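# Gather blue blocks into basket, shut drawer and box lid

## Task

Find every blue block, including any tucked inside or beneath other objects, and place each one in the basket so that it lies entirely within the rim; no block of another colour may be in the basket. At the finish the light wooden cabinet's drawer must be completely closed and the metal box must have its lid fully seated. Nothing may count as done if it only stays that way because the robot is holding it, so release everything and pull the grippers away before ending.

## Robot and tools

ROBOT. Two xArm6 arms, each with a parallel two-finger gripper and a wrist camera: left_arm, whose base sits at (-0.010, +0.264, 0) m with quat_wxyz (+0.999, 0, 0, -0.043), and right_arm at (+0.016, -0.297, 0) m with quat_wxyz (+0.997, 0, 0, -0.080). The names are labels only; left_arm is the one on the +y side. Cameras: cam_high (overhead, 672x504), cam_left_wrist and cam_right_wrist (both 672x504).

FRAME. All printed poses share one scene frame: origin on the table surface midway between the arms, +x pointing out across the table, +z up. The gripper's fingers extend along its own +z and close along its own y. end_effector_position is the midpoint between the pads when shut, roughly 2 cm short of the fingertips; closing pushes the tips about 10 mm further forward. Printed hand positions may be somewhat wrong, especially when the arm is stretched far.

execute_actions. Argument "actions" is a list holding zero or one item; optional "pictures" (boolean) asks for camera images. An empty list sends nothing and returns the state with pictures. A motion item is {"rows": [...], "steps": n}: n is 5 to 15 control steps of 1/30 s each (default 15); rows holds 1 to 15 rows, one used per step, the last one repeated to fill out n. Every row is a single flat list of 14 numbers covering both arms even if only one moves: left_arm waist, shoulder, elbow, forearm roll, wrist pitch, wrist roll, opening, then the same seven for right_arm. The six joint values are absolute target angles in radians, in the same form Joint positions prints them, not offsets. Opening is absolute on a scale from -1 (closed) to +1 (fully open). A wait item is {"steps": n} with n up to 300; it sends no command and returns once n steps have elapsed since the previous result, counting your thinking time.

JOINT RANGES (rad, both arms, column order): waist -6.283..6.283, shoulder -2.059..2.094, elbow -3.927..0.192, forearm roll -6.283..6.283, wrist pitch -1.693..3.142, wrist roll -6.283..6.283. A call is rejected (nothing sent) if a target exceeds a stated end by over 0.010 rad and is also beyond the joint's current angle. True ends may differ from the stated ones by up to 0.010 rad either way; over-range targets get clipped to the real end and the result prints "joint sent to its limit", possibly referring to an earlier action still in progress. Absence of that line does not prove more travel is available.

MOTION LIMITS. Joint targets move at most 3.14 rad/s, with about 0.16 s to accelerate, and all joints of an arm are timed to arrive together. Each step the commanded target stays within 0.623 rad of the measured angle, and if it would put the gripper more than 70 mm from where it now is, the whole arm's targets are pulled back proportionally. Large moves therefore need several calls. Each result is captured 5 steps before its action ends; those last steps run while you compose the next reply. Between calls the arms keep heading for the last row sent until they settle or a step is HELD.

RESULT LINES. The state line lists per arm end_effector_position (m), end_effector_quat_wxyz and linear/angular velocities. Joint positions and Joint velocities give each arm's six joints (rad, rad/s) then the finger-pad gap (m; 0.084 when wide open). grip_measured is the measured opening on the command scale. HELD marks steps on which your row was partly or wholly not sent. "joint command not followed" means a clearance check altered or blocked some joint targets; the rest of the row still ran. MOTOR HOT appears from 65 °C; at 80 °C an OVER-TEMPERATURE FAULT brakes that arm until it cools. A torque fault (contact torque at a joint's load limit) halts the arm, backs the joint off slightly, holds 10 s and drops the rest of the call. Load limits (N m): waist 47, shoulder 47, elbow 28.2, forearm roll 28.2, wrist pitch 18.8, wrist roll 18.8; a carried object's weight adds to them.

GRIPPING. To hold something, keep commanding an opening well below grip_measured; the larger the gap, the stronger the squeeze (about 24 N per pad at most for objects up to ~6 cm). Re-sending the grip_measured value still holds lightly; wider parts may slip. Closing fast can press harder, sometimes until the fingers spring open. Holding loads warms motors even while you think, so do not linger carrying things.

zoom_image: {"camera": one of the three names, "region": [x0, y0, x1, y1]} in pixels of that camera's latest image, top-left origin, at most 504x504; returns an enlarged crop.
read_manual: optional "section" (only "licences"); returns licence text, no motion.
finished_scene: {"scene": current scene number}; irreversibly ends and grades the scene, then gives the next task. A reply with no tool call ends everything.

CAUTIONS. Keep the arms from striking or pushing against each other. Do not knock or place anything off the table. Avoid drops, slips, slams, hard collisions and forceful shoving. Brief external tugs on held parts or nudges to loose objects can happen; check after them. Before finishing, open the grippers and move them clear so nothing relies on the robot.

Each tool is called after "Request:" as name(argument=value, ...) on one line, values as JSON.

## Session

Request:
execute_actions(actions=[])

Scene clock: 0.00 s of 6000.00 s.
left_arm: end_effector_position=(+0.4376, +0.6835, +0.3224) grip_measured=+1.00 end_effector_quat_wxyz=(+0.604, -0.170, +0.660, +0.414) end_effector_velocity=(-0.000, -0.000, -0.000) end_effector_angular_velocity=(-0.001, +0.000, +0.000) | right_arm: end_effector_position=(+0.4517, +0.0319, +0.2347) grip_measured=+1.00 end_effector_quat_wxyz=(-0.135, +0.962, +0.016, +0.237) end_effector_velocity=(-0.000, +0.000, +0.000) end_effector_angular_velocity=(+0.001, -0.000, -0.000)
Joint positions: left_arm=[ 0.797 -0.005 -0.831  2.948  0.818  0.492  0.084] | right_arm=[ 0.813 -0.08  -0.843 -0.171  0.38   0.761  0.084]
Joint velocities: left_arm=[-0.     0.     0.001 -0.001 -0.001 -0.    -0.   ] | right_arm=[ 0.    -0.     0.     0.001 -0.001  0.    -0.   ]

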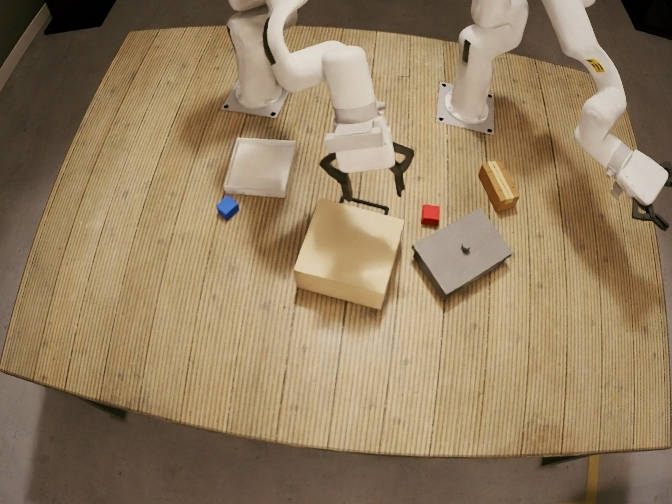

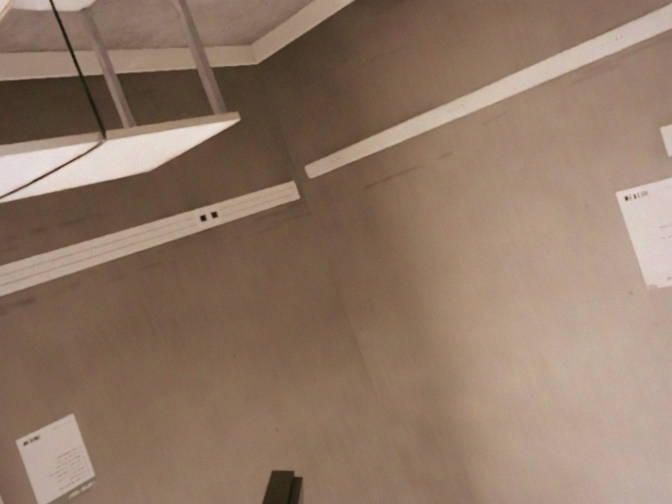

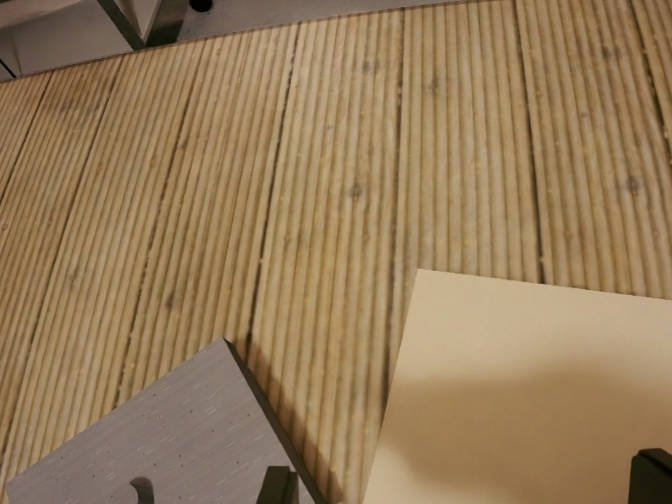

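Request:
execute_actions(actions=[{"rows":[[-0.1,-0.613,-0.939,0,1.552,-0.186,1,0.4,-0.613,-0.939,0,1.552,0.24,1]],"steps":15}])

Request:
execute_actions(actions=[{"steps":52}], pictures=true)

Scene clock: 0.50 s of 6000.00 s.
left_arm: end_effector_position=(+0.4681, +0.6223, +0.4670) grip_measured=+1.00 end_effector_quat_wxyz=(+0.751, -0.237, +0.509, +0.347) end_effector_velocity=(+0.037, -0.270, +0.520) end_effector_angular_velocity=(-0.083, -1.744, -0.340) | right_arm: end_effector_position=(+0.4658, -0.0688, +0.3121) grip_measured=+1.00 end_effector_quat_wxyz=(-0.090, +0.967, -0.001, +0.239) end_effector_velocity=(-0.069, -0.412, +0.237) end_effector_angular_velocity=(-0.377, +0.283, -0.180)
Joint positions: left_arm=[ 0.629 -0.155 -0.858  2.778  0.987  0.327  0.084] | right_arm=[ 0.648 -0.292 -0.882 -0.103  0.665  0.554  0.084]
Joint velocities: left_arm=[-0.68  -0.544 -0.114 -0.678  0.66  -0.591  0.   ] | right_arm=[-0.639 -0.821 -0.147  0.26   1.353 -0.79   0.   ]
Steps of this call (steps 1 to 5: nothing new was sent; steps 6 to 15: the first 10 steps of this action). Readings (joint positions):
6: left_arm=[0.797 -0.005 -0.831 2.948 0.818 0.491] | right_arm=[0.813 -0.080 -0.843 -0.170 0.380 0.761]
7: left_arm=[0.794 -0.008 -0.830 2.943 0.823 0.486] | right_arm=[0.811 -0.083 -0.844 -0.169 0.385 0.757]
9: left_arm=[0.756 -0.042 -0.832 2.903 0.861 0.447] | right_arm=[0.781 -0.121 -0.845 -0.156 0.436 0.715]
13: left_arm=[0.673 -0.119 -0.851 2.822 0.943 0.367] | right_arm=[0.691 -0.238 -0.874 -0.120 0.579 0.607]
15: the state above

Scene clock: 2.23 s of 6000.00 s.
left_arm: end_effector_position=(+0.2845, +0.2090, +0.3501) grip_measured=+1.00 end_effector_quat_wxyz=(-0.001, +1.000, +0.000, +0.000) end_effector_velocity=(-0.001, -0.003, -0.001) end_effector_angular_velocity=(-0.012, +0.005, +0.003) | right_arm: end_effector_position=(+0.3072, -0.2255, +0.3500) grip_measured=+1.00 end_effector_quat_wxyz=(+0.000, +1.000, -0.000, -0.000) end_effector_velocity=(+0.000, -0.000, -0.000) end_effector_angular_velocity=(-0.001, +0.000, -0.000)
Joint positions: left_arm=[-0.1   -0.613 -0.939  0.002  1.552 -0.186  0.084] | right_arm=[ 0.4   -0.613 -0.939 -0.     1.552  0.24   0.084]
Joint velocities: left_arm=[ 0.002  0.     0.001 -0.013  0.001 -0.001  0.   ] | right_arm=[ 0.     0.001 -0.    -0.001 -0.001  0.    -0.   ]
Kept back: nothing.
Steps of this call (steps 1 to 5: the last 5 steps of your previous action; steps 6 to 52: the robot went on to your last target). Readings (joint positions):
1: left_arm=[0.606 -0.173 -0.861 2.755 1.009 0.307] | right_arm=[0.627 -0.320 -0.887 -0.094 0.712 0.527]
2: left_arm=[0.582 -0.191 -0.865 2.731 1.031 0.288] | right_arm=[0.607 -0.347 -0.893 -0.085 0.762 0.501]
4: left_arm=[0.531 -0.227 -0.871 2.681 1.074 0.248] | right_arm=[0.567 -0.398 -0.902 -0.069 0.870 0.452]
8: left_arm=[0.416 -0.298 -0.883 2.564 1.162 0.168] | right_arm=[0.500 -0.485 -0.917 -0.042 1.119 0.367]
52: the state above

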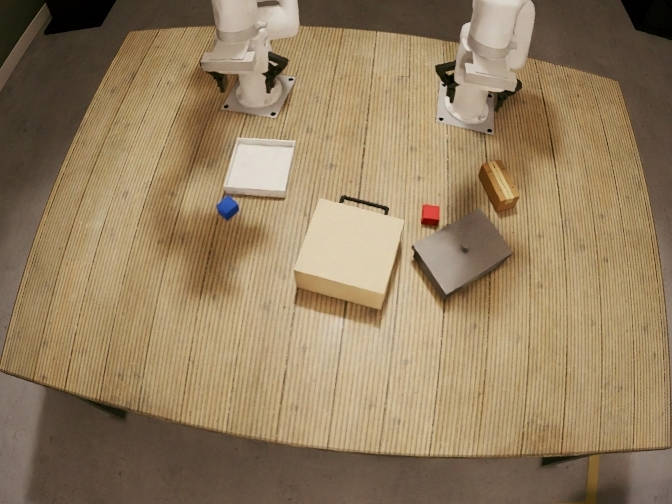

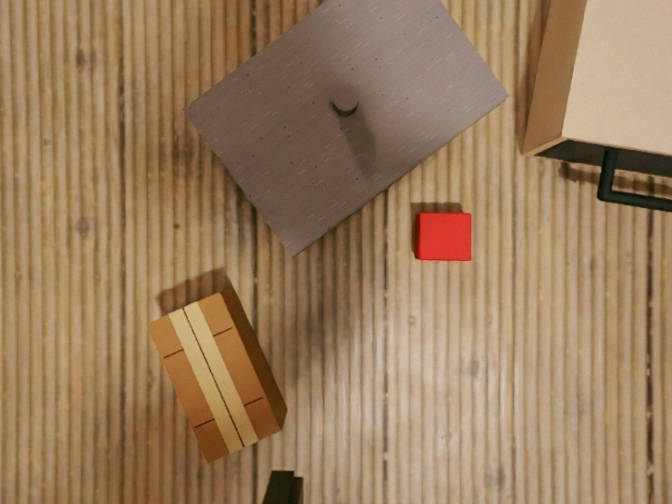

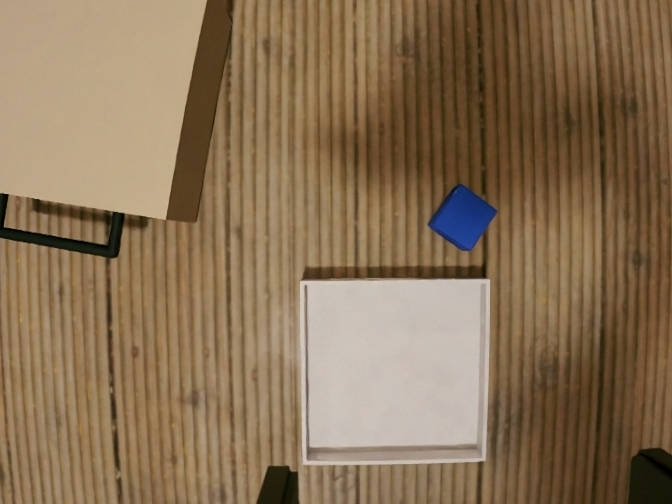

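Request:
execute_actions(actions=[{"rows":[[0.025,-0.015,-1.0425,0,1.057,-0.69,0.1,0.1806,-0.1615,-0.6655,0,0.827,0.63,0.3]],"steps":15}])

Request:
execute_actions(actions=[{"steps":16}], pictures=true)

Scene clock: 2.97 s of 6000.00 s.
left_arm: end_effector_position=(+0.3804, +0.2165, +0.2840) grip_measured=+0.09 end_effector_quat_wxyz=(+0.000, +0.987, +0.164, +0.000) end_effector_velocity=(+0.348, +0.061, -0.316) end_effector_angular_velocity=(+0.001, -0.003, +1.295) | right_arm: end_effector_position=(+0.3701, -0.2469, +0.2526) grip_measured=+0.29 end_effector_quat_wxyz=(+0.002, +0.990, -0.139, -0.006) end_effector_velocity=(+0.206, -0.118, -0.406) end_effector_angular_velocity=(-0.003, -0.045, -1.117)
Joint positions: left_arm=[-0.035 -0.3   -0.993  0.     1.293 -0.449  0.048] | right_arm=[ 0.3   -0.407 -0.815  0.     1.234  0.418  0.056]
Joint velocities: left_arm=[ 0.259  1.24  -0.222  0.002 -1.02  -1.037 -0.   ] | right_arm=[-0.406  0.833  0.493 -0.001 -1.371  0.711 -0.   ]
Steps of this call (steps 1 to 12: the robot went on to your last target; steps 13 to 22: the first 10 steps of this action). Readings (joint positions):
13: left_arm=[-0.100 -0.613 -0.939 0.000 1.552 -0.186] | right_arm=[0.400 -0.613 -0.939 0.000 1.552 0.240]
14: left_arm=[-0.099 -0.610 -0.940 0.000 1.548 -0.191] | right_arm=[0.399 -0.611 -0.938 0.000 1.547 0.243]
16: left_arm=[-0.089 -0.564 -0.953 -0.000 1.504 -0.235] | right_arm=[0.381 -0.579 -0.922 0.000 1.494 0.276]
20: left_arm=[-0.052 -0.383 -0.979 0.000 1.361 -0.380] | right_arm=[0.326 -0.461 -0.846 0.000 1.325 0.371]
22: the state above

Scene clock: 3.50 s of 6000.00 s.
left_arm: end_effector_position=(+0.4509, +0.2356, +0.2018) grip_measured=+0.09 end_effector_quat_wxyz=(+0.001, +0.951, +0.309, +0.002) end_effector_velocity=(-0.006, +0.001, -0.013) end_effector_angular_velocity=(+0.002, +0.031, +0.004) | right_arm: end_effector_position=(+0.4047, -0.2885, +0.1321) grip_measured=+0.29 end_effector_quat_wxyz=(-0.001, +0.954, -0.300, +0.002) end_effector_velocity=(-0.007, -0.001, -0.009) end_effector_angular_velocity=(-0.001, +0.019, -0.006)
Joint positions: left_arm=[ 0.025 -0.018 -1.043 -0.     1.057 -0.69   0.048] | right_arm=[ 0.181 -0.164 -0.668 -0.     0.827  0.63   0.056]
Joint velocities: left_arm=[ 0.     0.017  0.014  0.     0.    -0.003 -0.   ] | right_arm=[-0.002  0.008  0.017 -0.    -0.006  0.004 -0.   ]
Kept back: nothing.
Steps of this call (steps 1 to 5: the last 5 steps of your previous action; steps 6 to 16: the robot went on to your last target). Readings (joint positions):
1: left_arm=[-0.026 -0.259 -1.001 0.000 1.259 -0.484] | right_arm=[0.286 -0.379 -0.798 -0.000 1.188 0.442]
2: left_arm=[-0.018 -0.217 -1.007 0.000 1.225 -0.518] | right_arm=[0.273 -0.351 -0.780 -0.000 1.142 0.466]
4: left_arm=[-0.000 -0.135 -1.021 0.000 1.158 -0.587] | right_arm=[0.246 -0.294 -0.746 -0.000 1.050 0.514]
8: left_arm=[0.023 -0.022 -1.036 0.000 1.069 -0.678] | right_arm=[0.194 -0.187 -0.680 -0.000 0.875 0.605]
16: the state above

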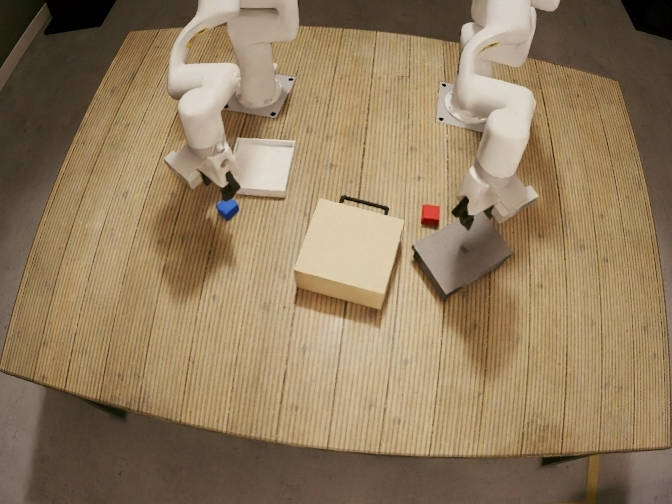

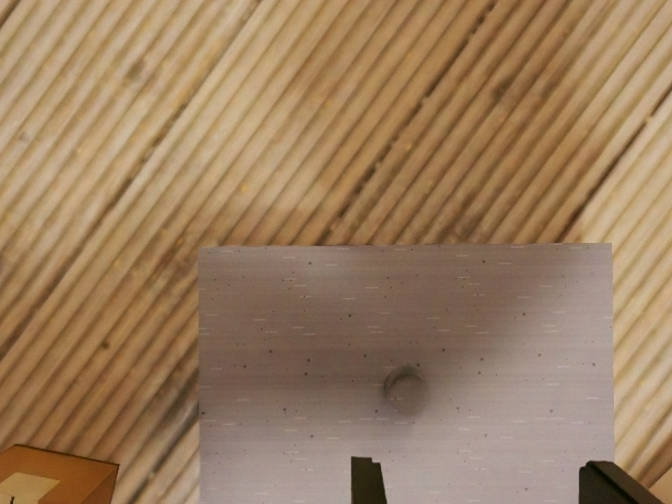

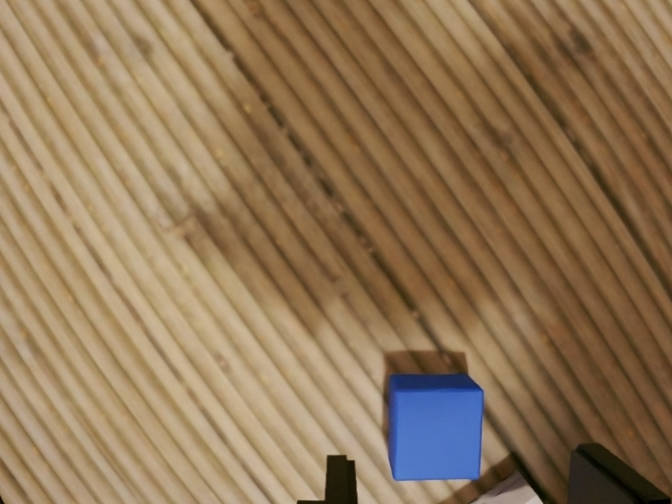

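Request:
execute_actions(actions=[{"rows":[[0.042,0.0988,-0.947,0,0.8484,-0.674,0,0.1723,-0.047,-0.591,0,0.638,0.622,0.15],[0.042,0.0988,-0.947,0,0.8484,-0.674,0,0.1723,-0.047,-0.591,0,0.638,0.622,0.15],[0.042,0.0988,-0.947,0,0.8484,-0.674,0,0.1723,-0.047,-0.591,0,0.638,0.622,0.15],[0.042,0.0988,-0.947,0,0.8484,-0.674,0,0.1723,-0.047,-0.591,0,0.638,0.622,0.15],[0.042,0.0988,-0.947,0,0.8484,-0.674,0,0.1723,-0.047,-0.591,0,0.638,0.622,0.15],[0.042,0.0988,-0.947,0,0.8484,-0.674,0,0.1723,-0.02,-0.586,0,0.606,0.622,0.15],[0.042,0.0988,-0.947,0,0.8484,-0.674,0,0.1723,0.01,-0.581,0,0.571,0.622,0.15],[0.042,0.0988,-0.947,0,0.8484,-0.674,0,0.1723,0.04,-0.577,0,0.537,0.622,0.15],[0.042,0.0988,-0.947,0,0.8484,-0.674,0,0.1723,0.06,-0.575,0,0.515,0.622,0.15],[0.042,0.0988,-0.947,0,0.8484,-0.674,0,0.1723,0.0792,-0.573,0,0.4937,0.622,0.15]],"steps":15}])

Request:
execute_actions(actions=[{"rows":[[0.042,0.0988,-0.947,0,0.8484,-0.674,0,0.1723,0.0792,-0.573,0,0.4937,0.622,0],[0.042,0.0988,-0.947,0,0.8484,-0.674,0,0.1723,0.0792,-0.573,0,0.4937,0.622,-0.15],[0.042,0.0988,-0.947,0,0.8484,-0.674,0,0.1723,0.0792,-0.573,0,0.4937,0.622,-0.3],[0.042,0.0988,-0.947,0,0.8484,-0.674,0,0.1723,0.0792,-0.573,0,0.4937,0.622,-0.7]],"steps":11}], pictures=true)

Scene clock: 4.40 s of 6000.00 s.
left_arm: end_effector_position=(+0.4500, +0.2437, +0.1207) grip_measured=-0.01 end_effector_quat_wxyz=(-0.003, +0.951, +0.310, -0.008) end_effector_velocity=(+0.069, -0.002, +0.055) end_effector_angular_velocity=(-0.011, -0.239, -0.006) | right_arm: end_effector_position=(+0.3971, -0.2921, +0.0526) grip_measured=+0.14 end_effector_quat_wxyz=(+0.001, +0.954, -0.300, -0.002) end_effector_velocity=(+0.038, +0.000, -0.226) end_effector_angular_velocity=(+0.001, -0.098, +0.003)
Joint positions: left_arm=[ 0.042  0.103 -0.942  0.     0.856 -0.674  0.044] | right_arm=[ 0.172  0.01  -0.58   0.     0.575  0.622  0.05 ]
Joint velocities: left_arm=[ 0.001 -0.038 -0.075 -0.    -0.127  0.008  0.   ] | right_arm=[-0.001  0.716  0.056 -0.001 -0.87  -0.003  0.   ]
Steps of this call (steps 1 to 15: the robot went on to your last target; steps 16 to 17: nothing new was sent; steps 18 to 27: the first 10 steps of this action). Readings (joint positions):
18: left_arm=[0.025 -0.015 -1.042 -0.000 1.057 -0.690] | right_arm=[0.181 -0.162 -0.665 -0.000 0.827 0.630]
19: left_arm=[0.025 -0.013 -1.041 -0.000 1.052 -0.690] | right_arm=[0.180 -0.159 -0.664 -0.000 0.821 0.630]
21: left_arm=[0.029 0.009 -1.023 -0.000 0.998 -0.686] | right_arm=[0.178 -0.132 -0.650 -0.000 0.768 0.628]
25: left_arm=[0.041 0.097 -0.946 0.000 0.869 -0.675] | right_arm=[0.173 -0.035 -0.587 0.000 0.633 0.623]
27: the state above

Scene clock: 4.77 s of 6000.00 s.
left_arm: end_effector_position=(+0.4547, +0.2435, +0.1253) grip_measured=-0.01 end_effector_quat_wxyz=(+0.000, +0.951, +0.310, +0.000) end_effector_velocity=(-0.001, +0.000, -0.002) end_effector_angular_velocity=(+0.000, +0.003, +0.000) | right_arm: end_effector_position=(+0.3993, -0.2920, +0.0311) grip_measured=-0.20 end_effector_quat_wxyz=(-0.000, +0.954, -0.300, +0.001) end_effector_velocity=(-0.000, -0.000, -0.001) end_effector_angular_velocity=(+0.000, +0.000, -0.001)
Joint positions: left_arm=[ 0.042  0.098 -0.947 -0.     0.848 -0.674  0.044] | right_arm=[ 0.172  0.078 -0.574 -0.     0.494  0.622  0.035]
Joint velocities: left_arm=[ 0.     0.003  0.002  0.    -0.001 -0.     0.   ] | right_arm=[-0.     0.001  0.001  0.001 -0.002 -0.    -0.   ]
Steps of this call (steps 1 to 5: the last 5 steps of your previous action; steps 6 to 11: the first 6 steps of this action). Readings (joint positions):
6: left_arm=[0.042 0.097 -0.949 -0.000 0.848 -0.674] | right_arm=[0.172 0.078 -0.573 0.000 0.497 0.622]
7: left_arm=[0.042 0.097 -0.948 -0.000 0.848 -0.674] | right_arm=[0.172 0.078 -0.574 -0.000 0.495 0.622]
9: left_arm=[0.042 0.098 -0.947 -0.000 0.849 -0.674] | right_arm=[0.172 0.078 -0.575 -0.000 0.494 0.622]
11: the state above

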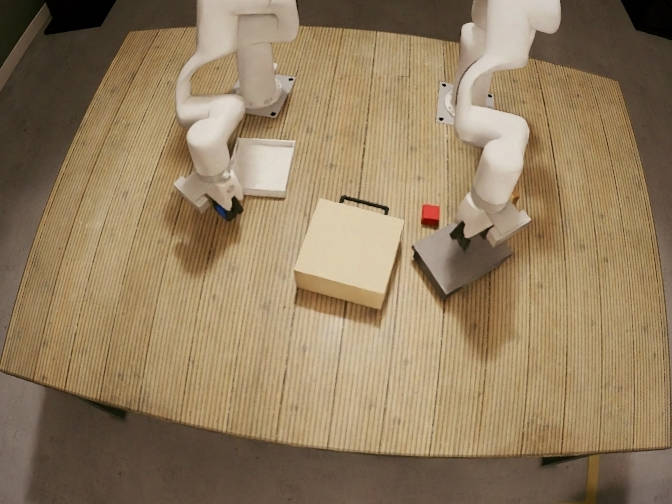

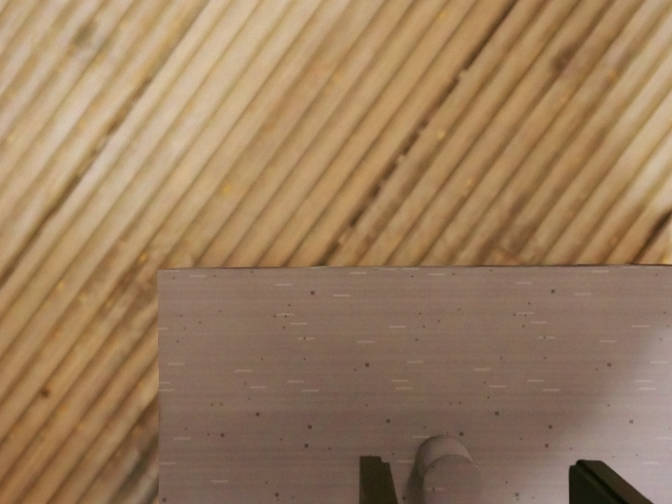

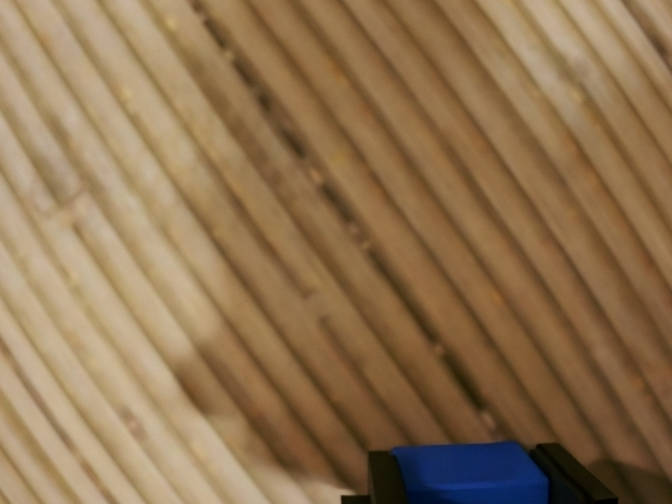

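Request:
execute_actions(actions=[{"rows":[[0.042,0.118,-0.937,0,0.819,-0.674,-0.2,0.1723,-0.115,-0.616,0,0.731,0.622,-0.7],[0.042,0.137,-0.928,0,0.791,-0.674,-0.2,0.1723,-0.115,-0.616,0,0.731,0.622,-0.7],[0.042,0.152,-0.921,0,0.769,-0.674,-0.2,0.1723,-0.115,-0.616,0,0.731,0.622,-0.7],[0.042,0.164,-0.915,0,0.751,-0.674,-0.2,0.1723,-0.115,-0.616,0,0.731,0.622,-0.7],[0.042,0.1737,-0.911,0,0.7373,-0.674,-0.2,0.1723,-0.115,-0.616,0,0.731,0.622,-0.7],[0.042,0.1737,-0.911,0,0.7373,-0.674,-0.2,0.1723,-0.115,-0.616,0,0.731,0.622,-0.7],[0.042,0.1737,-0.911,0,0.7373,-0.674,-0.2,0.1723,-0.115,-0.616,0,0.731,0.622,-0.7],[0.042,0.1737,-0.911,0,0.7373,-0.674,-0.2,0.283,-0.7587,-0.1204,0,0.879,0.123,-0.7],[0.042,0.1737,-0.911,0,0.7373,-0.674,-0.2,0.283,-0.7587,-0.1204,0,0.879,0.123,-0.7],[0.042,0.1737,-0.911,0,0.7373,-0.674,-0.2,0.283,-0.7587,-0.1204,0,0.879,0.123,-0.7],[0.042,0.1737,-0.911,0,0.7373,-0.674,-0.4,0.283,-0.7587,-0.1204,0,0.879,0.123,-0.7],[0.042,0.1737,-0.911,0,0.7373,-0.674,-0.55,0.283,-0.7587,-0.1204,0,0.879,0.123,-0.7],[0.042,0.1737,-0.911,0,0.7373,-0.674,-0.7,0.283,-0.7587,-0.1204,0,0.879,0.123,-0.7],[0.042,0.1737,-0.911,0,0.7373,-0.674,-1,0.283,-0.7587,-0.1204,0,0.879,0.123,-0.7]],"steps":15}])

Request:
execute_actions(actions=[{"steps":15}], pictures=true)

Scene clock: 5.70 s of 6000.00 s.
left_arm: end_effector_position=(+0.4523, +0.2436, +0.0832) grip_measured=-0.22 end_effector_quat_wxyz=(-0.001, +0.951, +0.310, -0.004) end_effector_velocity=(+0.034, -0.002, +0.022) end_effector_angular_velocity=(-0.005, -0.110, +0.001) | right_arm: end_effector_position=(+0.3971, -0.2906, +0.1039) grip_measured=-0.20 end_effector_quat_wxyz=(-0.002, +0.958, -0.288, +0.005) end_effector_velocity=(-0.280, +0.049, -0.006) end_effector_angular_velocity=(-0.012, +0.252, +0.848)
Joint positions: left_arm=[ 0.042  0.175 -0.909  0.     0.741 -0.674  0.035] | right_arm=[ 0.176 -0.134 -0.602 -0.     0.725  0.6    0.035]
Joint velocities: left_arm=[ 0.    -0.009 -0.036 -0.    -0.066 -0.     0.   ] | right_arm=[ 0.142 -0.755  0.744 -0.     0.263 -0.706 -0.   ]
Steps of this call (steps 1 to 5: the last 5 steps of your previous action; steps 6 to 15: the robot went on to your last target; steps 16 to 18: nothing new was sent; steps 19 to 28: the first 10 steps of this action). Readings (joint positions):
19: left_arm=[0.042 0.099 -0.947 -0.000 0.848 -0.674] | right_arm=[0.172 0.078 -0.574 0.000 0.494 0.622]
20: left_arm=[0.042 0.101 -0.946 -0.000 0.843 -0.674] | right_arm=[0.172 0.076 -0.574 0.000 0.499 0.622]
22: left_arm=[0.042 0.120 -0.938 -0.000 0.810 -0.674] | right_arm=[0.172 0.040 -0.576 0.000 0.554 0.622]
26: left_arm=[0.042 0.171 -0.910 0.000 0.748 -0.674] | right_arm=[0.172 -0.101 -0.618 -0.000 0.705 0.622]
28: the state above

Scene clock: 6.20 s of 6000.00 s.
left_arm: end_effector_position=(+0.4552, +0.2435, +0.0858) grip_measured=-0.63 end_effector_quat_wxyz=(+0.000, +0.951, +0.310, +0.001) end_effector_velocity=(-0.000, +0.000, -0.001) end_effector_angular_velocity=(+0.001, +0.001, -0.000) | right_arm: end_effector_position=(+0.2471, -0.2683, +0.1002) grip_measured=-0.20 end_effector_quat_wxyz=(+0.000, +1.000, -0.002, -0.000) end_effector_velocity=(+0.009, +0.002, +0.011) end_effector_angular_velocity=(+0.004, -0.038, +0.045)
Joint positions: left_arm=[ 0.042  0.173 -0.912 -0.     0.737 -0.674  0.016] | right_arm=[ 0.282 -0.755 -0.123 -0.     0.878  0.126  0.035]
Joint velocities: left_arm=[ 0.     0.001  0.001  0.001 -0.001 -0.     0.   ] | right_arm=[ 0.004 -0.03  -0.012 -0.001  0.003 -0.041  0.   ]
Kept back: nothing.
Steps of this call (steps 1 to 5: the last 5 steps of your previous action; steps 6 to 15: the robot went on to your last target). Readings (joint positions):
1: left_arm=[0.042 0.174 -0.910 0.000 0.739 -0.674] | right_arm=[0.183 -0.168 -0.569 -0.000 0.735 0.569]
2: left_arm=[0.042 0.174 -0.911 0.000 0.738 -0.674] | right_arm=[0.193 -0.219 -0.522 -0.000 0.747 0.526]
4: left_arm=[0.042 0.173 -0.912 -0.000 0.737 -0.674] | right_arm=[0.214 -0.341 -0.429 -0.000 0.777 0.436]
8: left_arm=[0.042 0.173 -0.912 -0.000 0.737 -0.674] | right_arm=[0.255 -0.590 -0.246 0.000 0.837 0.251]
15: the state above

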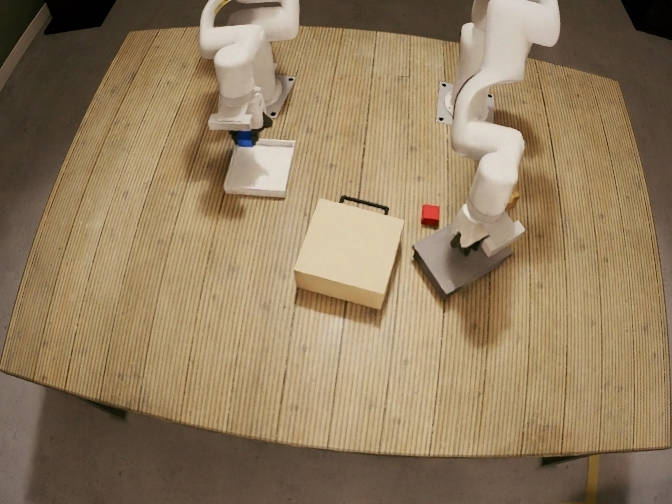

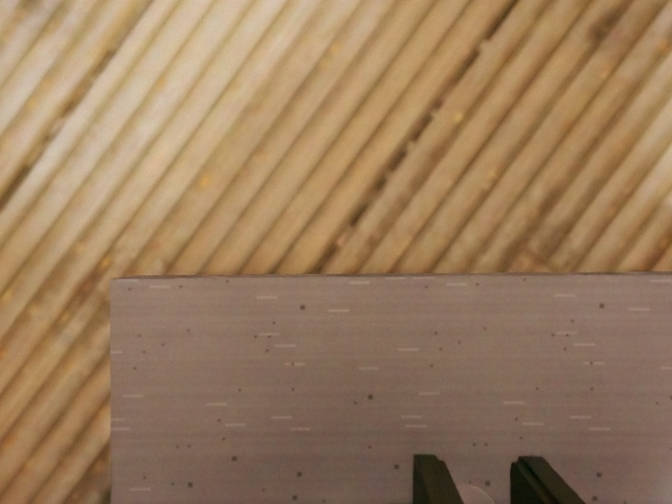

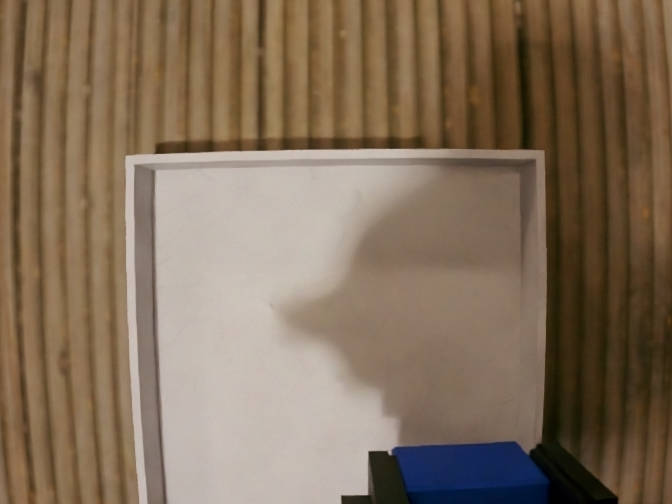

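Request:
execute_actions(actions=[{"rows":[[0.042,0.164,-0.915,0,0.751,-0.674,-1,0.296,-0.72,-0.105,0,0.825,0.136,-0.7],[0.042,0.152,-0.921,0,0.769,-0.674,-1,0.296,-0.68,-0.09,0,0.77,0.136,-0.7],[0.042,0.137,-0.928,0,0.791,-0.674,-1,0.296,-0.644,-0.077,0,0.721,0.136,-0.7],[0.042,0.118,-0.937,0,0.819,-0.674,-1,0.296,-0.61,-0.07,0,0.68,0.136,-0.7],[0.042,0.0988,-0.947,0,0.8484,-0.674,-1,0.296,-0.572,-0.064,0,0.636,0.136,-0.7],[0.042,0.082,-0.958,0,0.876,-0.674,-1,0.296,-0.54,-0.059,0,0.599,0.136,-0.7],[0.042,0.066,-0.97,0,0.904,-0.674,-1,0.296,-0.515,-0.055,0,0.57,0.136,-0.7],[0.042,0.066,-0.97,0,0.904,-0.674,-1,0.296,-0.5,-0.053,0,0.553,0.136,-0.7],[0.07,0.066,-0.97,0,0.904,-0.646,-1,0.296,-0.489,-0.0516,0,0.5406,0.136,-0.7],[0.11,0.066,-0.97,0,0.904,-0.606,-1,0.296,-0.489,-0.0516,0,0.5406,0.136,-0.7],[0.642,0.066,-0.97,0,0.904,-0.074,-1,0.296,-0.489,-0.0516,0,0.5406,0.136,-0.7],[0.642,0.066,-0.97,0,0.904,-0.074,-1,0.296,-0.489,-0.0516,0,0.5406,0.136,-0.7],[0.642,0.066,-0.97,0,0.904,-0.074,-1,0.296,-0.489,-0.0516,0,0.5406,0.136,-0.7],[0.642,0.066,-0.97,0,0.904,-0.074,-1,0.296,-0.489,-0.0516,0,0.5406,0.136,-0.04]],"steps":15}])

Request:
execute_actions(actions=[{"rows":[[0.642,0.066,-0.97,0,0.904,-0.074,-1,0.296,-0.489,-0.0516,0,0.5406,0.136,-0.04],[0.642,0.066,-0.97,0,0.904,-0.074,-1,0.296,-0.489,-0.0516,0,0.5406,0.136,-0.04],[0.642,0.066,-0.97,0,0.904,-0.074,-1,0.296,-0.644,-0.077,0,0.721,0.136,-0.04],[0.642,0.066,-0.97,0,0.904,-0.074,-1,0.296,-0.644,-0.077,0,0.721,0.136,-0.04],[0.642,0.066,-0.97,0,0.904,-0.074,-1,0.296,-0.644,-0.077,0,0.721,0.136,-0.04],[0.642,0.066,-0.97,0,0.904,-0.074,-1,0.296,-0.7587,-0.1204,0,0.879,0.136,-0.04],[0.642,0.066,-0.97,0,0.904,-0.074,-1,0.296,-0.7587,-0.1204,0,0.879,0.136,-0.04],[0.642,0.066,-0.97,0,0.904,-0.074,-1,0.296,-0.7587,-0.1204,0,0.879,0.136,-0.04],[0.642,0.066,-0.97,0,0.904,-0.074,-1,0.296,-0.7587,-0.1204,0,0.879,0.136,-0.04],[0.642,0.066,-0.97,0,0.904,-0.074,-1,0.75,-0.248,-0.71,0,0.958,0.5,-0.04]],"steps":15}], pictures=true)

Scene clock: 7.10 s of 6000.00 s.
left_arm: end_effector_position=(+0.4562, +0.2447, +0.1411) grip_measured=-0.63 end_effector_quat_wxyz=(+0.001, +0.951, +0.309, +0.003) end_effector_velocity=(+0.054, +0.082, +0.195) end_effector_angular_velocity=(-0.011, -0.202, -0.086) | right_arm: end_effector_position=(+0.2445, -0.2655, +0.0449) grip_measured=-0.20 end_effector_quat_wxyz=(+0.000, +1.000, -0.000, -0.003) end_effector_velocity=(-0.013, -0.002, -0.147) end_effector_angular_velocity=(-0.003, +0.023, -0.002)
Joint positions: left_arm=[ 0.045  0.074 -0.966 -0.     0.886 -0.67   0.016] | right_arm=[ 0.296 -0.529 -0.056  0.     0.591  0.136  0.035]
Joint velocities: left_arm=[ 0.182 -0.28  -0.223 -0.005  0.301  0.271  0.   ] | right_arm=[ 0.     0.731  0.121  0.001 -0.828  0.002  0.   ]
Steps of this call (steps 1 to 15: the robot went on to your last target; steps 16 to 17: nothing new was sent; steps 18 to 27: the first 10 steps of this action). Readings (joint positions):
18: left_arm=[0.042 0.173 -0.912 -0.000 0.737 -0.674] | right_arm=[0.283 -0.758 -0.120 -0.000 0.879 0.123]
19: left_arm=[0.042 0.172 -0.912 0.000 0.741 -0.674] | right_arm=[0.284 -0.756 -0.120 -0.000 0.874 0.124]
21: left_arm=[0.042 0.162 -0.913 0.000 0.763 -0.674] | right_arm=[0.291 -0.723 -0.109 -0.000 0.824 0.131]
25: left_arm=[0.042 0.102 -0.946 0.000 0.849 -0.674] | right_arm=[0.296 -0.589 -0.067 0.000 0.660 0.136]
27: the state above

Scene clock: 7.60 s of 6000.00 s.
left_arm: end_effector_position=(+0.4065, +0.4701, +0.1442) grip_measured=-0.63 end_effector_quat_wxyz=(+0.000, +0.951, +0.310, -0.000) end_effector_velocity=(-0.217, +0.437, +0.006) end_effector_angular_velocity=(-0.001, -0.002, +0.004) | right_arm: end_effector_position=(+0.2486, -0.2649, +0.0885) grip_measured=-0.05 end_effector_quat_wxyz=(-0.000, +1.000, -0.000, +0.003) end_effector_velocity=(+0.067, +0.013, +0.304) end_effector_angular_velocity=(+0.033, -0.245, -0.002)
Joint positions: left_arm=[ 0.545  0.067 -0.969  0.     0.903 -0.172  0.016] | right_arm=[ 0.296 -0.711 -0.106 -0.     0.812  0.136  0.042]
Joint velocities: left_arm=[ 1.049 -0.011 -0.005 -0.002  0.016  1.045 -0.   ] | right_arm=[ 0.015 -0.974 -0.433 -0.     1.159  0.017  0.   ]
Steps of this call (steps 1 to 5: the last 5 steps of your previous action; steps 6 to 15: the first 10 steps of this action). Readings (joint positions):
6: left_arm=[0.227 0.069 -0.968 -0.000 0.898 -0.488] | right_arm=[0.296 -0.491 -0.053 -0.000 0.542 0.136]
7: left_arm=[0.262 0.069 -0.969 -0.000 0.899 -0.453] | right_arm=[0.296 -0.490 -0.052 -0.000 0.541 0.136]
9: left_arm=[0.333 0.069 -0.969 0.000 0.900 -0.383] | right_arm=[0.296 -0.493 -0.052 0.000 0.546 0.136]
13: left_arm=[0.475 0.068 -0.969 0.000 0.902 -0.242] | right_arm=[0.296 -0.626 -0.076 0.000 0.709 0.136]
15: the state above

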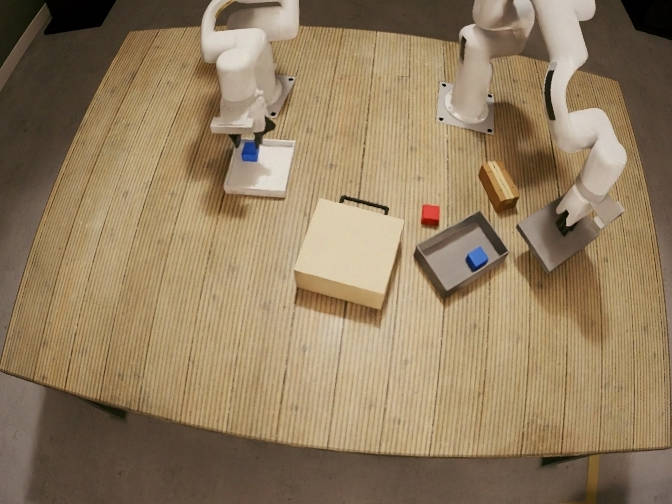

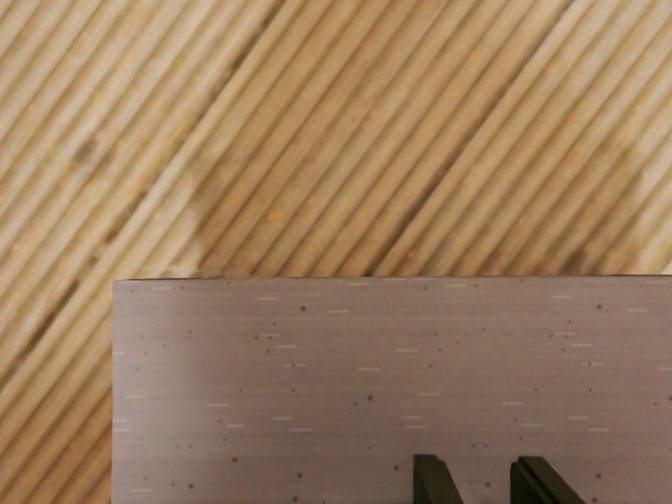

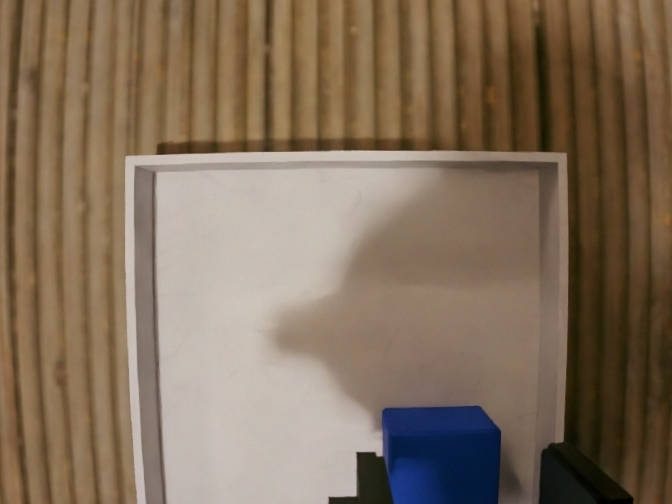

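Request:
execute_actions(actions=[{"rows":[[0.642,0.1737,-0.911,0,0.7373,-0.074,-1,0.8594,0.0927,-1.0806,0,0.988,-0.707,-0.55],[0.642,0.1737,-0.911,0,0.7373,-0.074,-1,0.8594,0.0927,-1.0806,0,0.988,-0.707,-0.55],[0.642,0.1737,-0.911,0,0.7373,-0.074,-1,0.8594,0.0927,-1.0806,0,0.988,-0.707,-0.55],[0.642,0.1737,-0.911,0,0.7373,-0.074,-1,0.8594,0.0927,-1.0806,0,0.988,-0.707,-0.55],[0.642,0.1737,-0.911,0,0.7373,-0.074,-1,0.8594,0.0927,-1.0806,0,0.988,-0.707,-0.55],[0.642,0.19,-0.907,0,0.717,-0.074,-1,0.8594,0.0927,-1.0806,0,0.988,-0.707,-0.55],[0.642,0.205,-0.903,0,0.698,-0.074,-1,0.8594,0.0927,-1.0806,0,0.988,-0.707,-0.55],[0.642,0.22,-0.899,0,0.679,-0.074,-1,0.8594,0.0927,-1.0806,0,0.988,-0.707,-0.55],[0.642,0.23,-0.897,0,0.667,-0.074,-1,0.8594,0.0927,-1.0806,0,0.988,-0.707,-0.55],[0.642,0.24,-0.8945,0,0.6545,-0.074,-1,0.8594,0.0927,-1.0806,0,0.988,-0.707,-0.55],[0.642,0.2504,-0.8925,0,0.642,-0.074,-1,0.8594,0.0927,-1.0806,0,0.988,-0.707,-0.55]],"steps":15}])

Request:
execute_actions(actions=[{"steps":13}], pictures=true)

Request:
zoom_image(camera="cam_high", region=[400,150,660,320])

Scene clock: 8.50 s of 6000.00 s.
left_arm: end_effector_position=(+0.3829, +0.5084, +0.0670) grip_measured=-0.63 end_effector_quat_wxyz=(+0.001, +0.951, +0.310, -0.004) end_effector_velocity=(+0.038, +0.025, -0.136) end_effector_angular_velocity=(+0.073, -0.117, +0.001) | right_arm: end_effector_position=(+0.3738, -0.0150, +0.1739) grip_measured=-0.57 end_effector_quat_wxyz=(-0.000, +0.937, +0.350, +0.001) end_effector_velocity=(+0.116, +0.260, -0.030) end_effector_angular_velocity=(-0.016, +0.017, +3.295)
Joint positions: left_arm=[ 0.642  0.21  -0.899  0.     0.698 -0.074  0.016] | right_arm=[ 0.827 -0.006 -0.973  0.     0.979 -0.049  0.019]
Joint velocities: left_arm=[ 0.002  0.352  0.035  0.001 -0.525  0.    -0.   ] | right_arm=[ 0.291  0.882 -0.934  0.001  0.075 -3.005 -0.   ]
Steps of this call (steps 1 to 5: the last 5 steps of your previous action; steps 6 to 17: the robot went on to your last target; steps 18 to 27: the first 10 steps of this action). Readings (joint positions):
18: left_arm=[0.641 0.066 -0.970 -0.000 0.904 -0.074] | right_arm=[0.747 -0.251 -0.705 0.000 0.957 0.496]
19: left_arm=[0.641 0.068 -0.969 -0.000 0.899 -0.074] | right_arm=[0.749 -0.248 -0.708 0.000 0.958 0.493]
21: left_arm=[0.642 0.095 -0.957 -0.000 0.845 -0.074] | right_arm=[0.757 -0.221 -0.737 -0.000 0.962 0.440]
25: left_arm=[0.642 0.184 -0.905 0.000 0.736 -0.074] | right_arm=[0.805 -0.074 -0.900 -0.000 0.973 0.145]
27: the state above

Scene clock: 8.93 s of 6000.00 s.
left_arm: end_effector_position=(+0.3858, +0.5103, +0.0515) grip_measured=-0.63 end_effector_quat_wxyz=(-0.000, +0.951, +0.310, +0.002) end_effector_velocity=(-0.001, -0.000, -0.001) end_effector_angular_velocity=(-0.001, +0.001, -0.000) | right_arm: end_effector_position=(+0.3863, +0.0146, +0.1702) grip_measured=-0.57 end_effector_quat_wxyz=(+0.000, +0.764, +0.646, +0.000) end_effector_velocity=(+0.001, +0.002, +0.000) end_effector_angular_velocity=(+0.001, -0.003, +0.031)
Joint positions: left_arm=[ 0.642  0.248 -0.894 -0.     0.642 -0.074  0.017] | right_arm=[ 0.859  0.092 -1.08  -0.     0.988 -0.705  0.019]
Joint velocities: left_arm=[ 0.     0.002  0.001 -0.    -0.001  0.001  0.   ] | right_arm=[ 0.002  0.004 -0.006 -0.002 -0.001 -0.029  0.   ]
Kept back: nothing.
Steps of this call (steps 1 to 5: the last 5 steps of your previous action; steps 6 to 13: the robot went on to your last target). Readings (joint positions):
1: left_arm=[0.642 0.221 -0.898 0.000 0.682 -0.074] | right_arm=[0.836 0.020 -1.001 0.000 0.981 -0.151]
2: left_arm=[0.642 0.232 -0.897 0.000 0.667 -0.074] | right_arm=[0.843 0.041 -1.023 0.000 0.983 -0.254]
4: left_arm=[0.642 0.246 -0.894 0.000 0.649 -0.074] | right_arm=[0.852 0.069 -1.052 0.000 0.986 -0.453]
8: left_arm=[0.642 0.248 -0.894 -0.000 0.643 -0.074] | right_arm=[0.858 0.090 -1.077 -0.000 0.988 -0.675]
13: the state above

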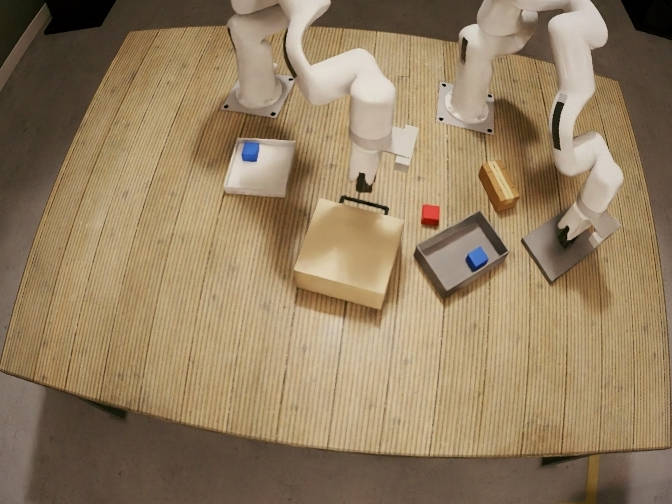

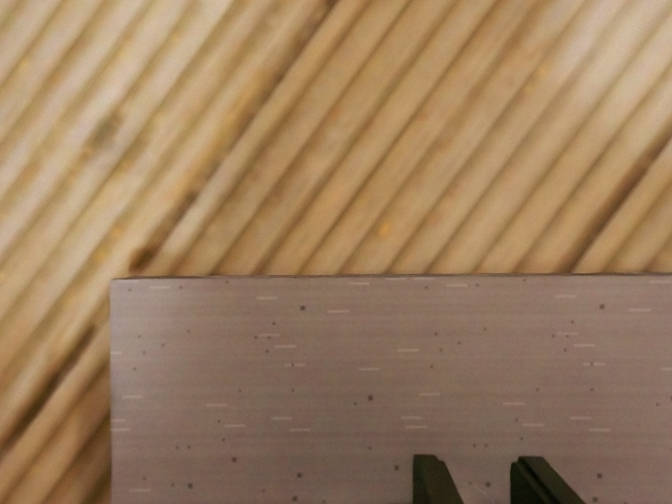

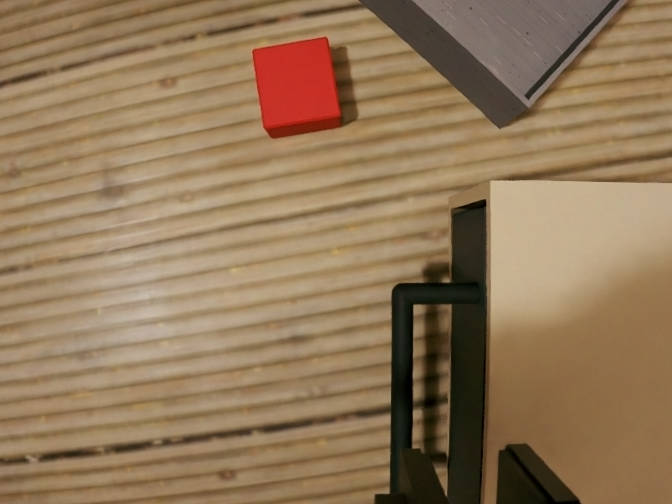

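Region (400, 150, 660, 320) of cam_high's 672x504 image, scaled by 1.938, with more detail than that image has; it fills the top 330 rows of this view, and the rest is white.

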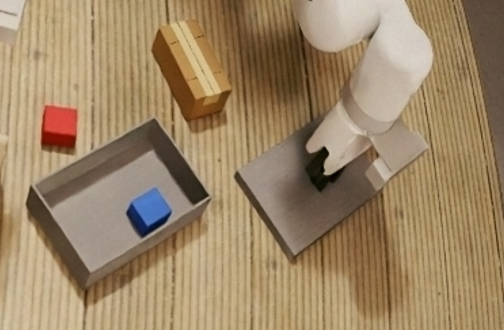

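Request:
execute_actions(actions=[{"rows":[[0.642,0.253,-0.892,0,0.639,-0.074,-1,0.8749,0.1613,-1.0116,0,0.85,-0.691,-0.55],[0.642,0.2555,-0.8917,0,0.636,-0.074,-1,0.8749,0.1613,-1.0116,0,0.85,-0.691,-0.55],[0.642,0.258,-0.8914,0,0.6334,-0.074,-1,0.8749,0.1613,-1.0116,0,0.85,-0.691,-0.55],[0.642,0.258,-0.8914,0,0.6334,-0.074,-1,0.8749,0.1613,-1.0116,0,0.85,-0.691,-0.55],[0.642,0.258,-0.8914,0,0.6334,-0.074,-1,0.8749,0.1613,-1.0116,0,0.85,-0.691,-0.55],[0.642,0.258,-0.8914,0,0.6334,-0.074,-1,0.8749,0.1613,-1.0116,0,0.85,-0.691,-0.55],[0.642,0.258,-0.8914,0,0.6334,-0.074,-0.3,0.8749,0.173,-1.006,0,0.833,-0.691,-0.55],[0.642,0.258,-0.8914,0,0.6334,-0.074,-0.3,0.8749,0.184,-1.001,0,0.817,-0.691,-0.55],[0.642,0.258,-0.8914,0,0.6334,-0.074,-0.3,0.8749,0.195,-0.996,0,0.801,-0.691,-0.55],[0.642,0.258,-0.8914,0,0.6334,-0.074,-0.3,0.8749,0.206,-0.991,0,0.785,-0.691,-0.55],[0.642,0.066,-0.97,0,0.904,-0.074,-0.3,0.8749,0.218,-0.986,0,0.768,-0.691,-0.55],[0.642,0.066,-0.97,0,0.904,-0.074,-0.3,0.8749,0.23,-0.981,0,0.751,-0.691,-0.55],[0.642,0.066,-0.97,0,0.904,-0.074,-0.3,0.8749,0.241,-0.977,0,0.736,-0.691,-0.55],[0.642,0.066,-0.97,0,0.904,-0.074,-0.3,0.8749,0.253,-0.9725,0,0.7195,-0.691,-0.55]],"steps":15}], pictures=true)

Request:
execute_actions(actions=[{"rows":[[0.642,0.066,-0.97,0,0.904,-0.074,0.15,0.8749,0.253,-0.9725,0,0.7195,-0.691,-0.55],[0.642,0.066,-0.97,0,0.904,-0.074,0.15,0.8749,0.253,-0.9725,0,0.7195,-0.691,-0.55],[0.11,0.066,-0.97,0,0.904,-0.606,0.15,0.8749,0.253,-0.9725,0,0.7195,-0.691,-0.55]],"steps":10}], pictures=true)

Scene clock: 10.20 s of 6000.00 s.
left_arm: end_effector_position=(+0.3811, +0.5073, +0.0421) grip_measured=-0.32 end_effector_quat_wxyz=(+0.002, +0.951, +0.310, -0.006) end_effector_velocity=(-0.034, -0.022, -0.040) end_effector_angular_velocity=(-0.061, +0.099, -0.003) | right_arm: end_effector_position=(+0.3802, +0.0195, +0.1103) grip_measured=-0.57 end_effector_quat_wxyz=(+0.000, +0.763, +0.647, -0.001) end_effector_velocity=(+0.049, +0.042, -0.086) end_effector_angular_velocity=(+0.126, -0.145, -0.006)
Joint positions: left_arm=[ 0.642  0.263 -0.885  0.     0.635 -0.074  0.03 ] | right_arm=[ 0.875  0.178 -1.003  0.     0.828 -0.691  0.019]
Joint velocities: left_arm=[-0.002  0.043  0.055  0.001  0.019  0.001  0.013] | right_arm=[-0.001  0.224  0.031 -0.    -0.447  0.005  0.   ]
Steps of this call (steps 1 to 28: the robot went on to your last target; steps 29 to 38: the first 10 steps of this action). Readings (joint positions):
29: left_arm=[0.642 0.250 -0.893 -0.000 0.642 -0.074] | right_arm=[0.859 0.093 -1.081 -0.000 0.988 -0.707]
30: left_arm=[0.642 0.250 -0.893 -0.000 0.641 -0.074] | right_arm=[0.860 0.094 -1.079 -0.000 0.983 -0.706]
32: left_arm=[0.642 0.254 -0.893 0.000 0.636 -0.074] | right_arm=[0.865 0.114 -1.061 -0.000 0.931 -0.701]
36: left_arm=[0.642 0.259 -0.892 0.000 0.633 -0.074] | right_arm=[0.875 0.166 -1.005 0.000 0.855 -0.692]
38: the state above

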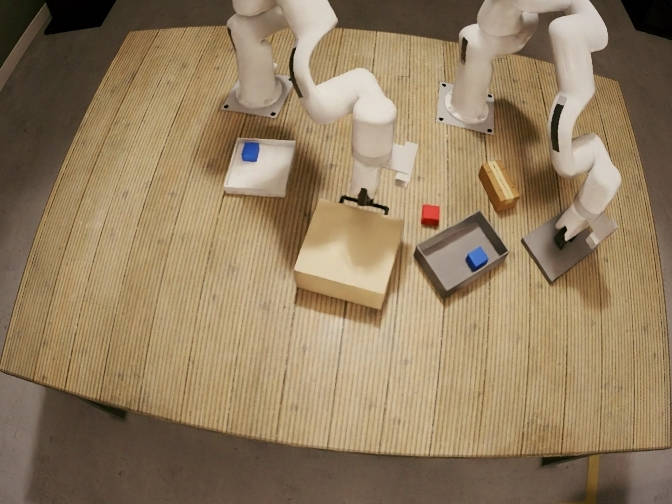

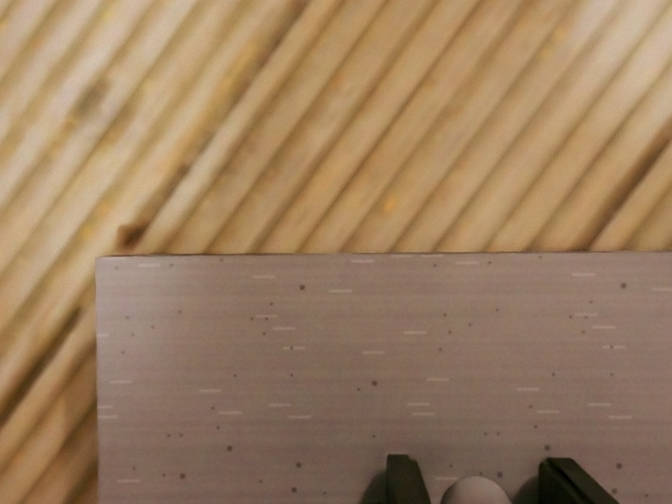

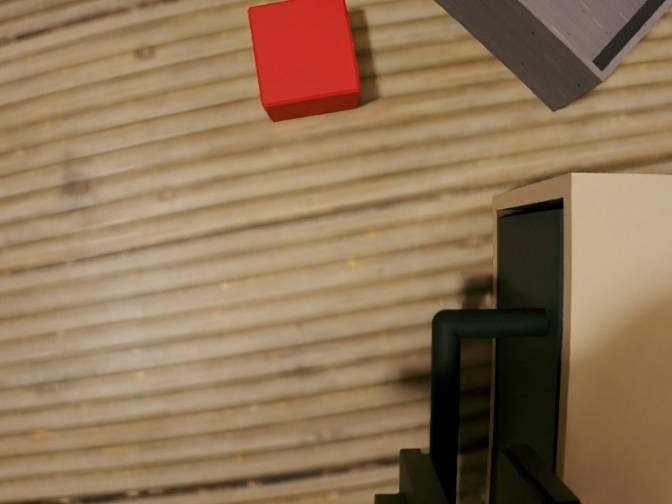

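Scene clock: 10.53 s of 6000.00 s.
left_arm: end_effector_position=(+0.3928, +0.5050, +0.1436) grip_measured=+0.14 end_effector_quat_wxyz=(-0.002, +0.950, +0.313, +0.007) end_effector_velocity=(+0.150, -0.273, +0.047) end_effector_angular_velocity=(-0.010, -0.000, +0.105) | right_arm: end_effector_position=(+0.3801, +0.0194, +0.0707) grip_measured=-0.57 end_effector_quat_wxyz=(+0.000, +0.763, +0.646, -0.001) end_effector_velocity=(+0.022, +0.019, +0.024) end_effector_angular_velocity=(+0.057, -0.067, +0.002)
Joint positions: left_arm=[ 0.625  0.072 -0.97   0.     0.882 -0.097  0.05 ] | right_arm=[ 0.875  0.253 -0.972  0.     0.721 -0.691  0.019]
Joint velocities: left_arm=[-0.663 -0.104 -0.021  0.004  0.13  -0.77   0.003] | right_arm=[ 0.001 -0.015 -0.038 -0.001 -0.036 -0.     0.   ]
Steps of this call (steps 1 to 5: the last 5 steps of your previous action; steps 6 to 10: the first 5 steps of this action). Readings (joint positions):
6: left_arm=[0.642 0.162 -0.928 0.000 0.778 -0.074] | right_arm=[0.875 0.242 -0.977 0.000 0.736 -0.691]
7: left_arm=[0.642 0.130 -0.944 -0.000 0.816 -0.074] | right_arm=[0.875 0.249 -0.973 0.000 0.729 -0.691]
9: left_arm=[0.639 0.081 -0.966 -0.000 0.873 -0.079] | right_arm=[0.875 0.253 -0.971 0.000 0.723 -0.691]
10: the state above

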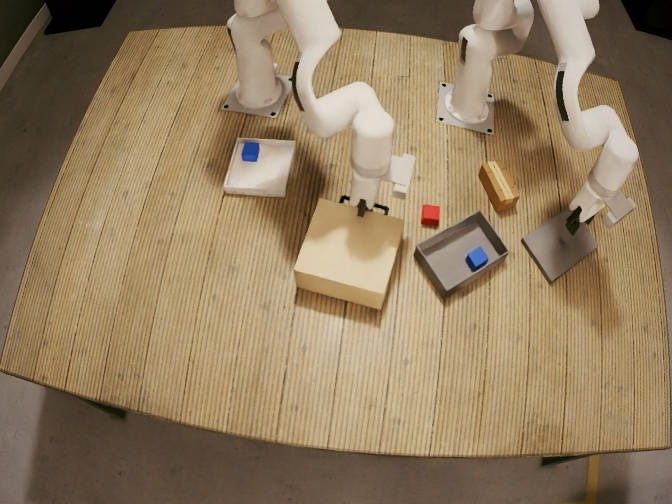

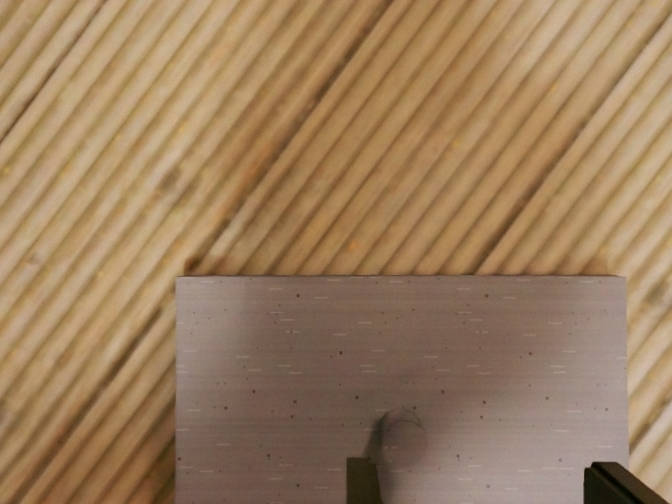

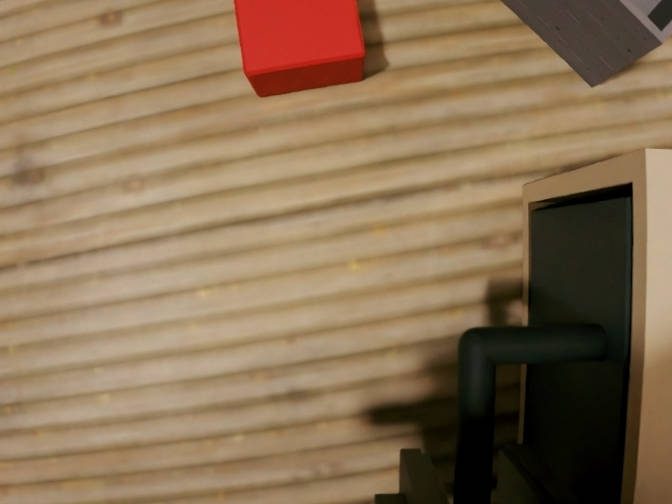

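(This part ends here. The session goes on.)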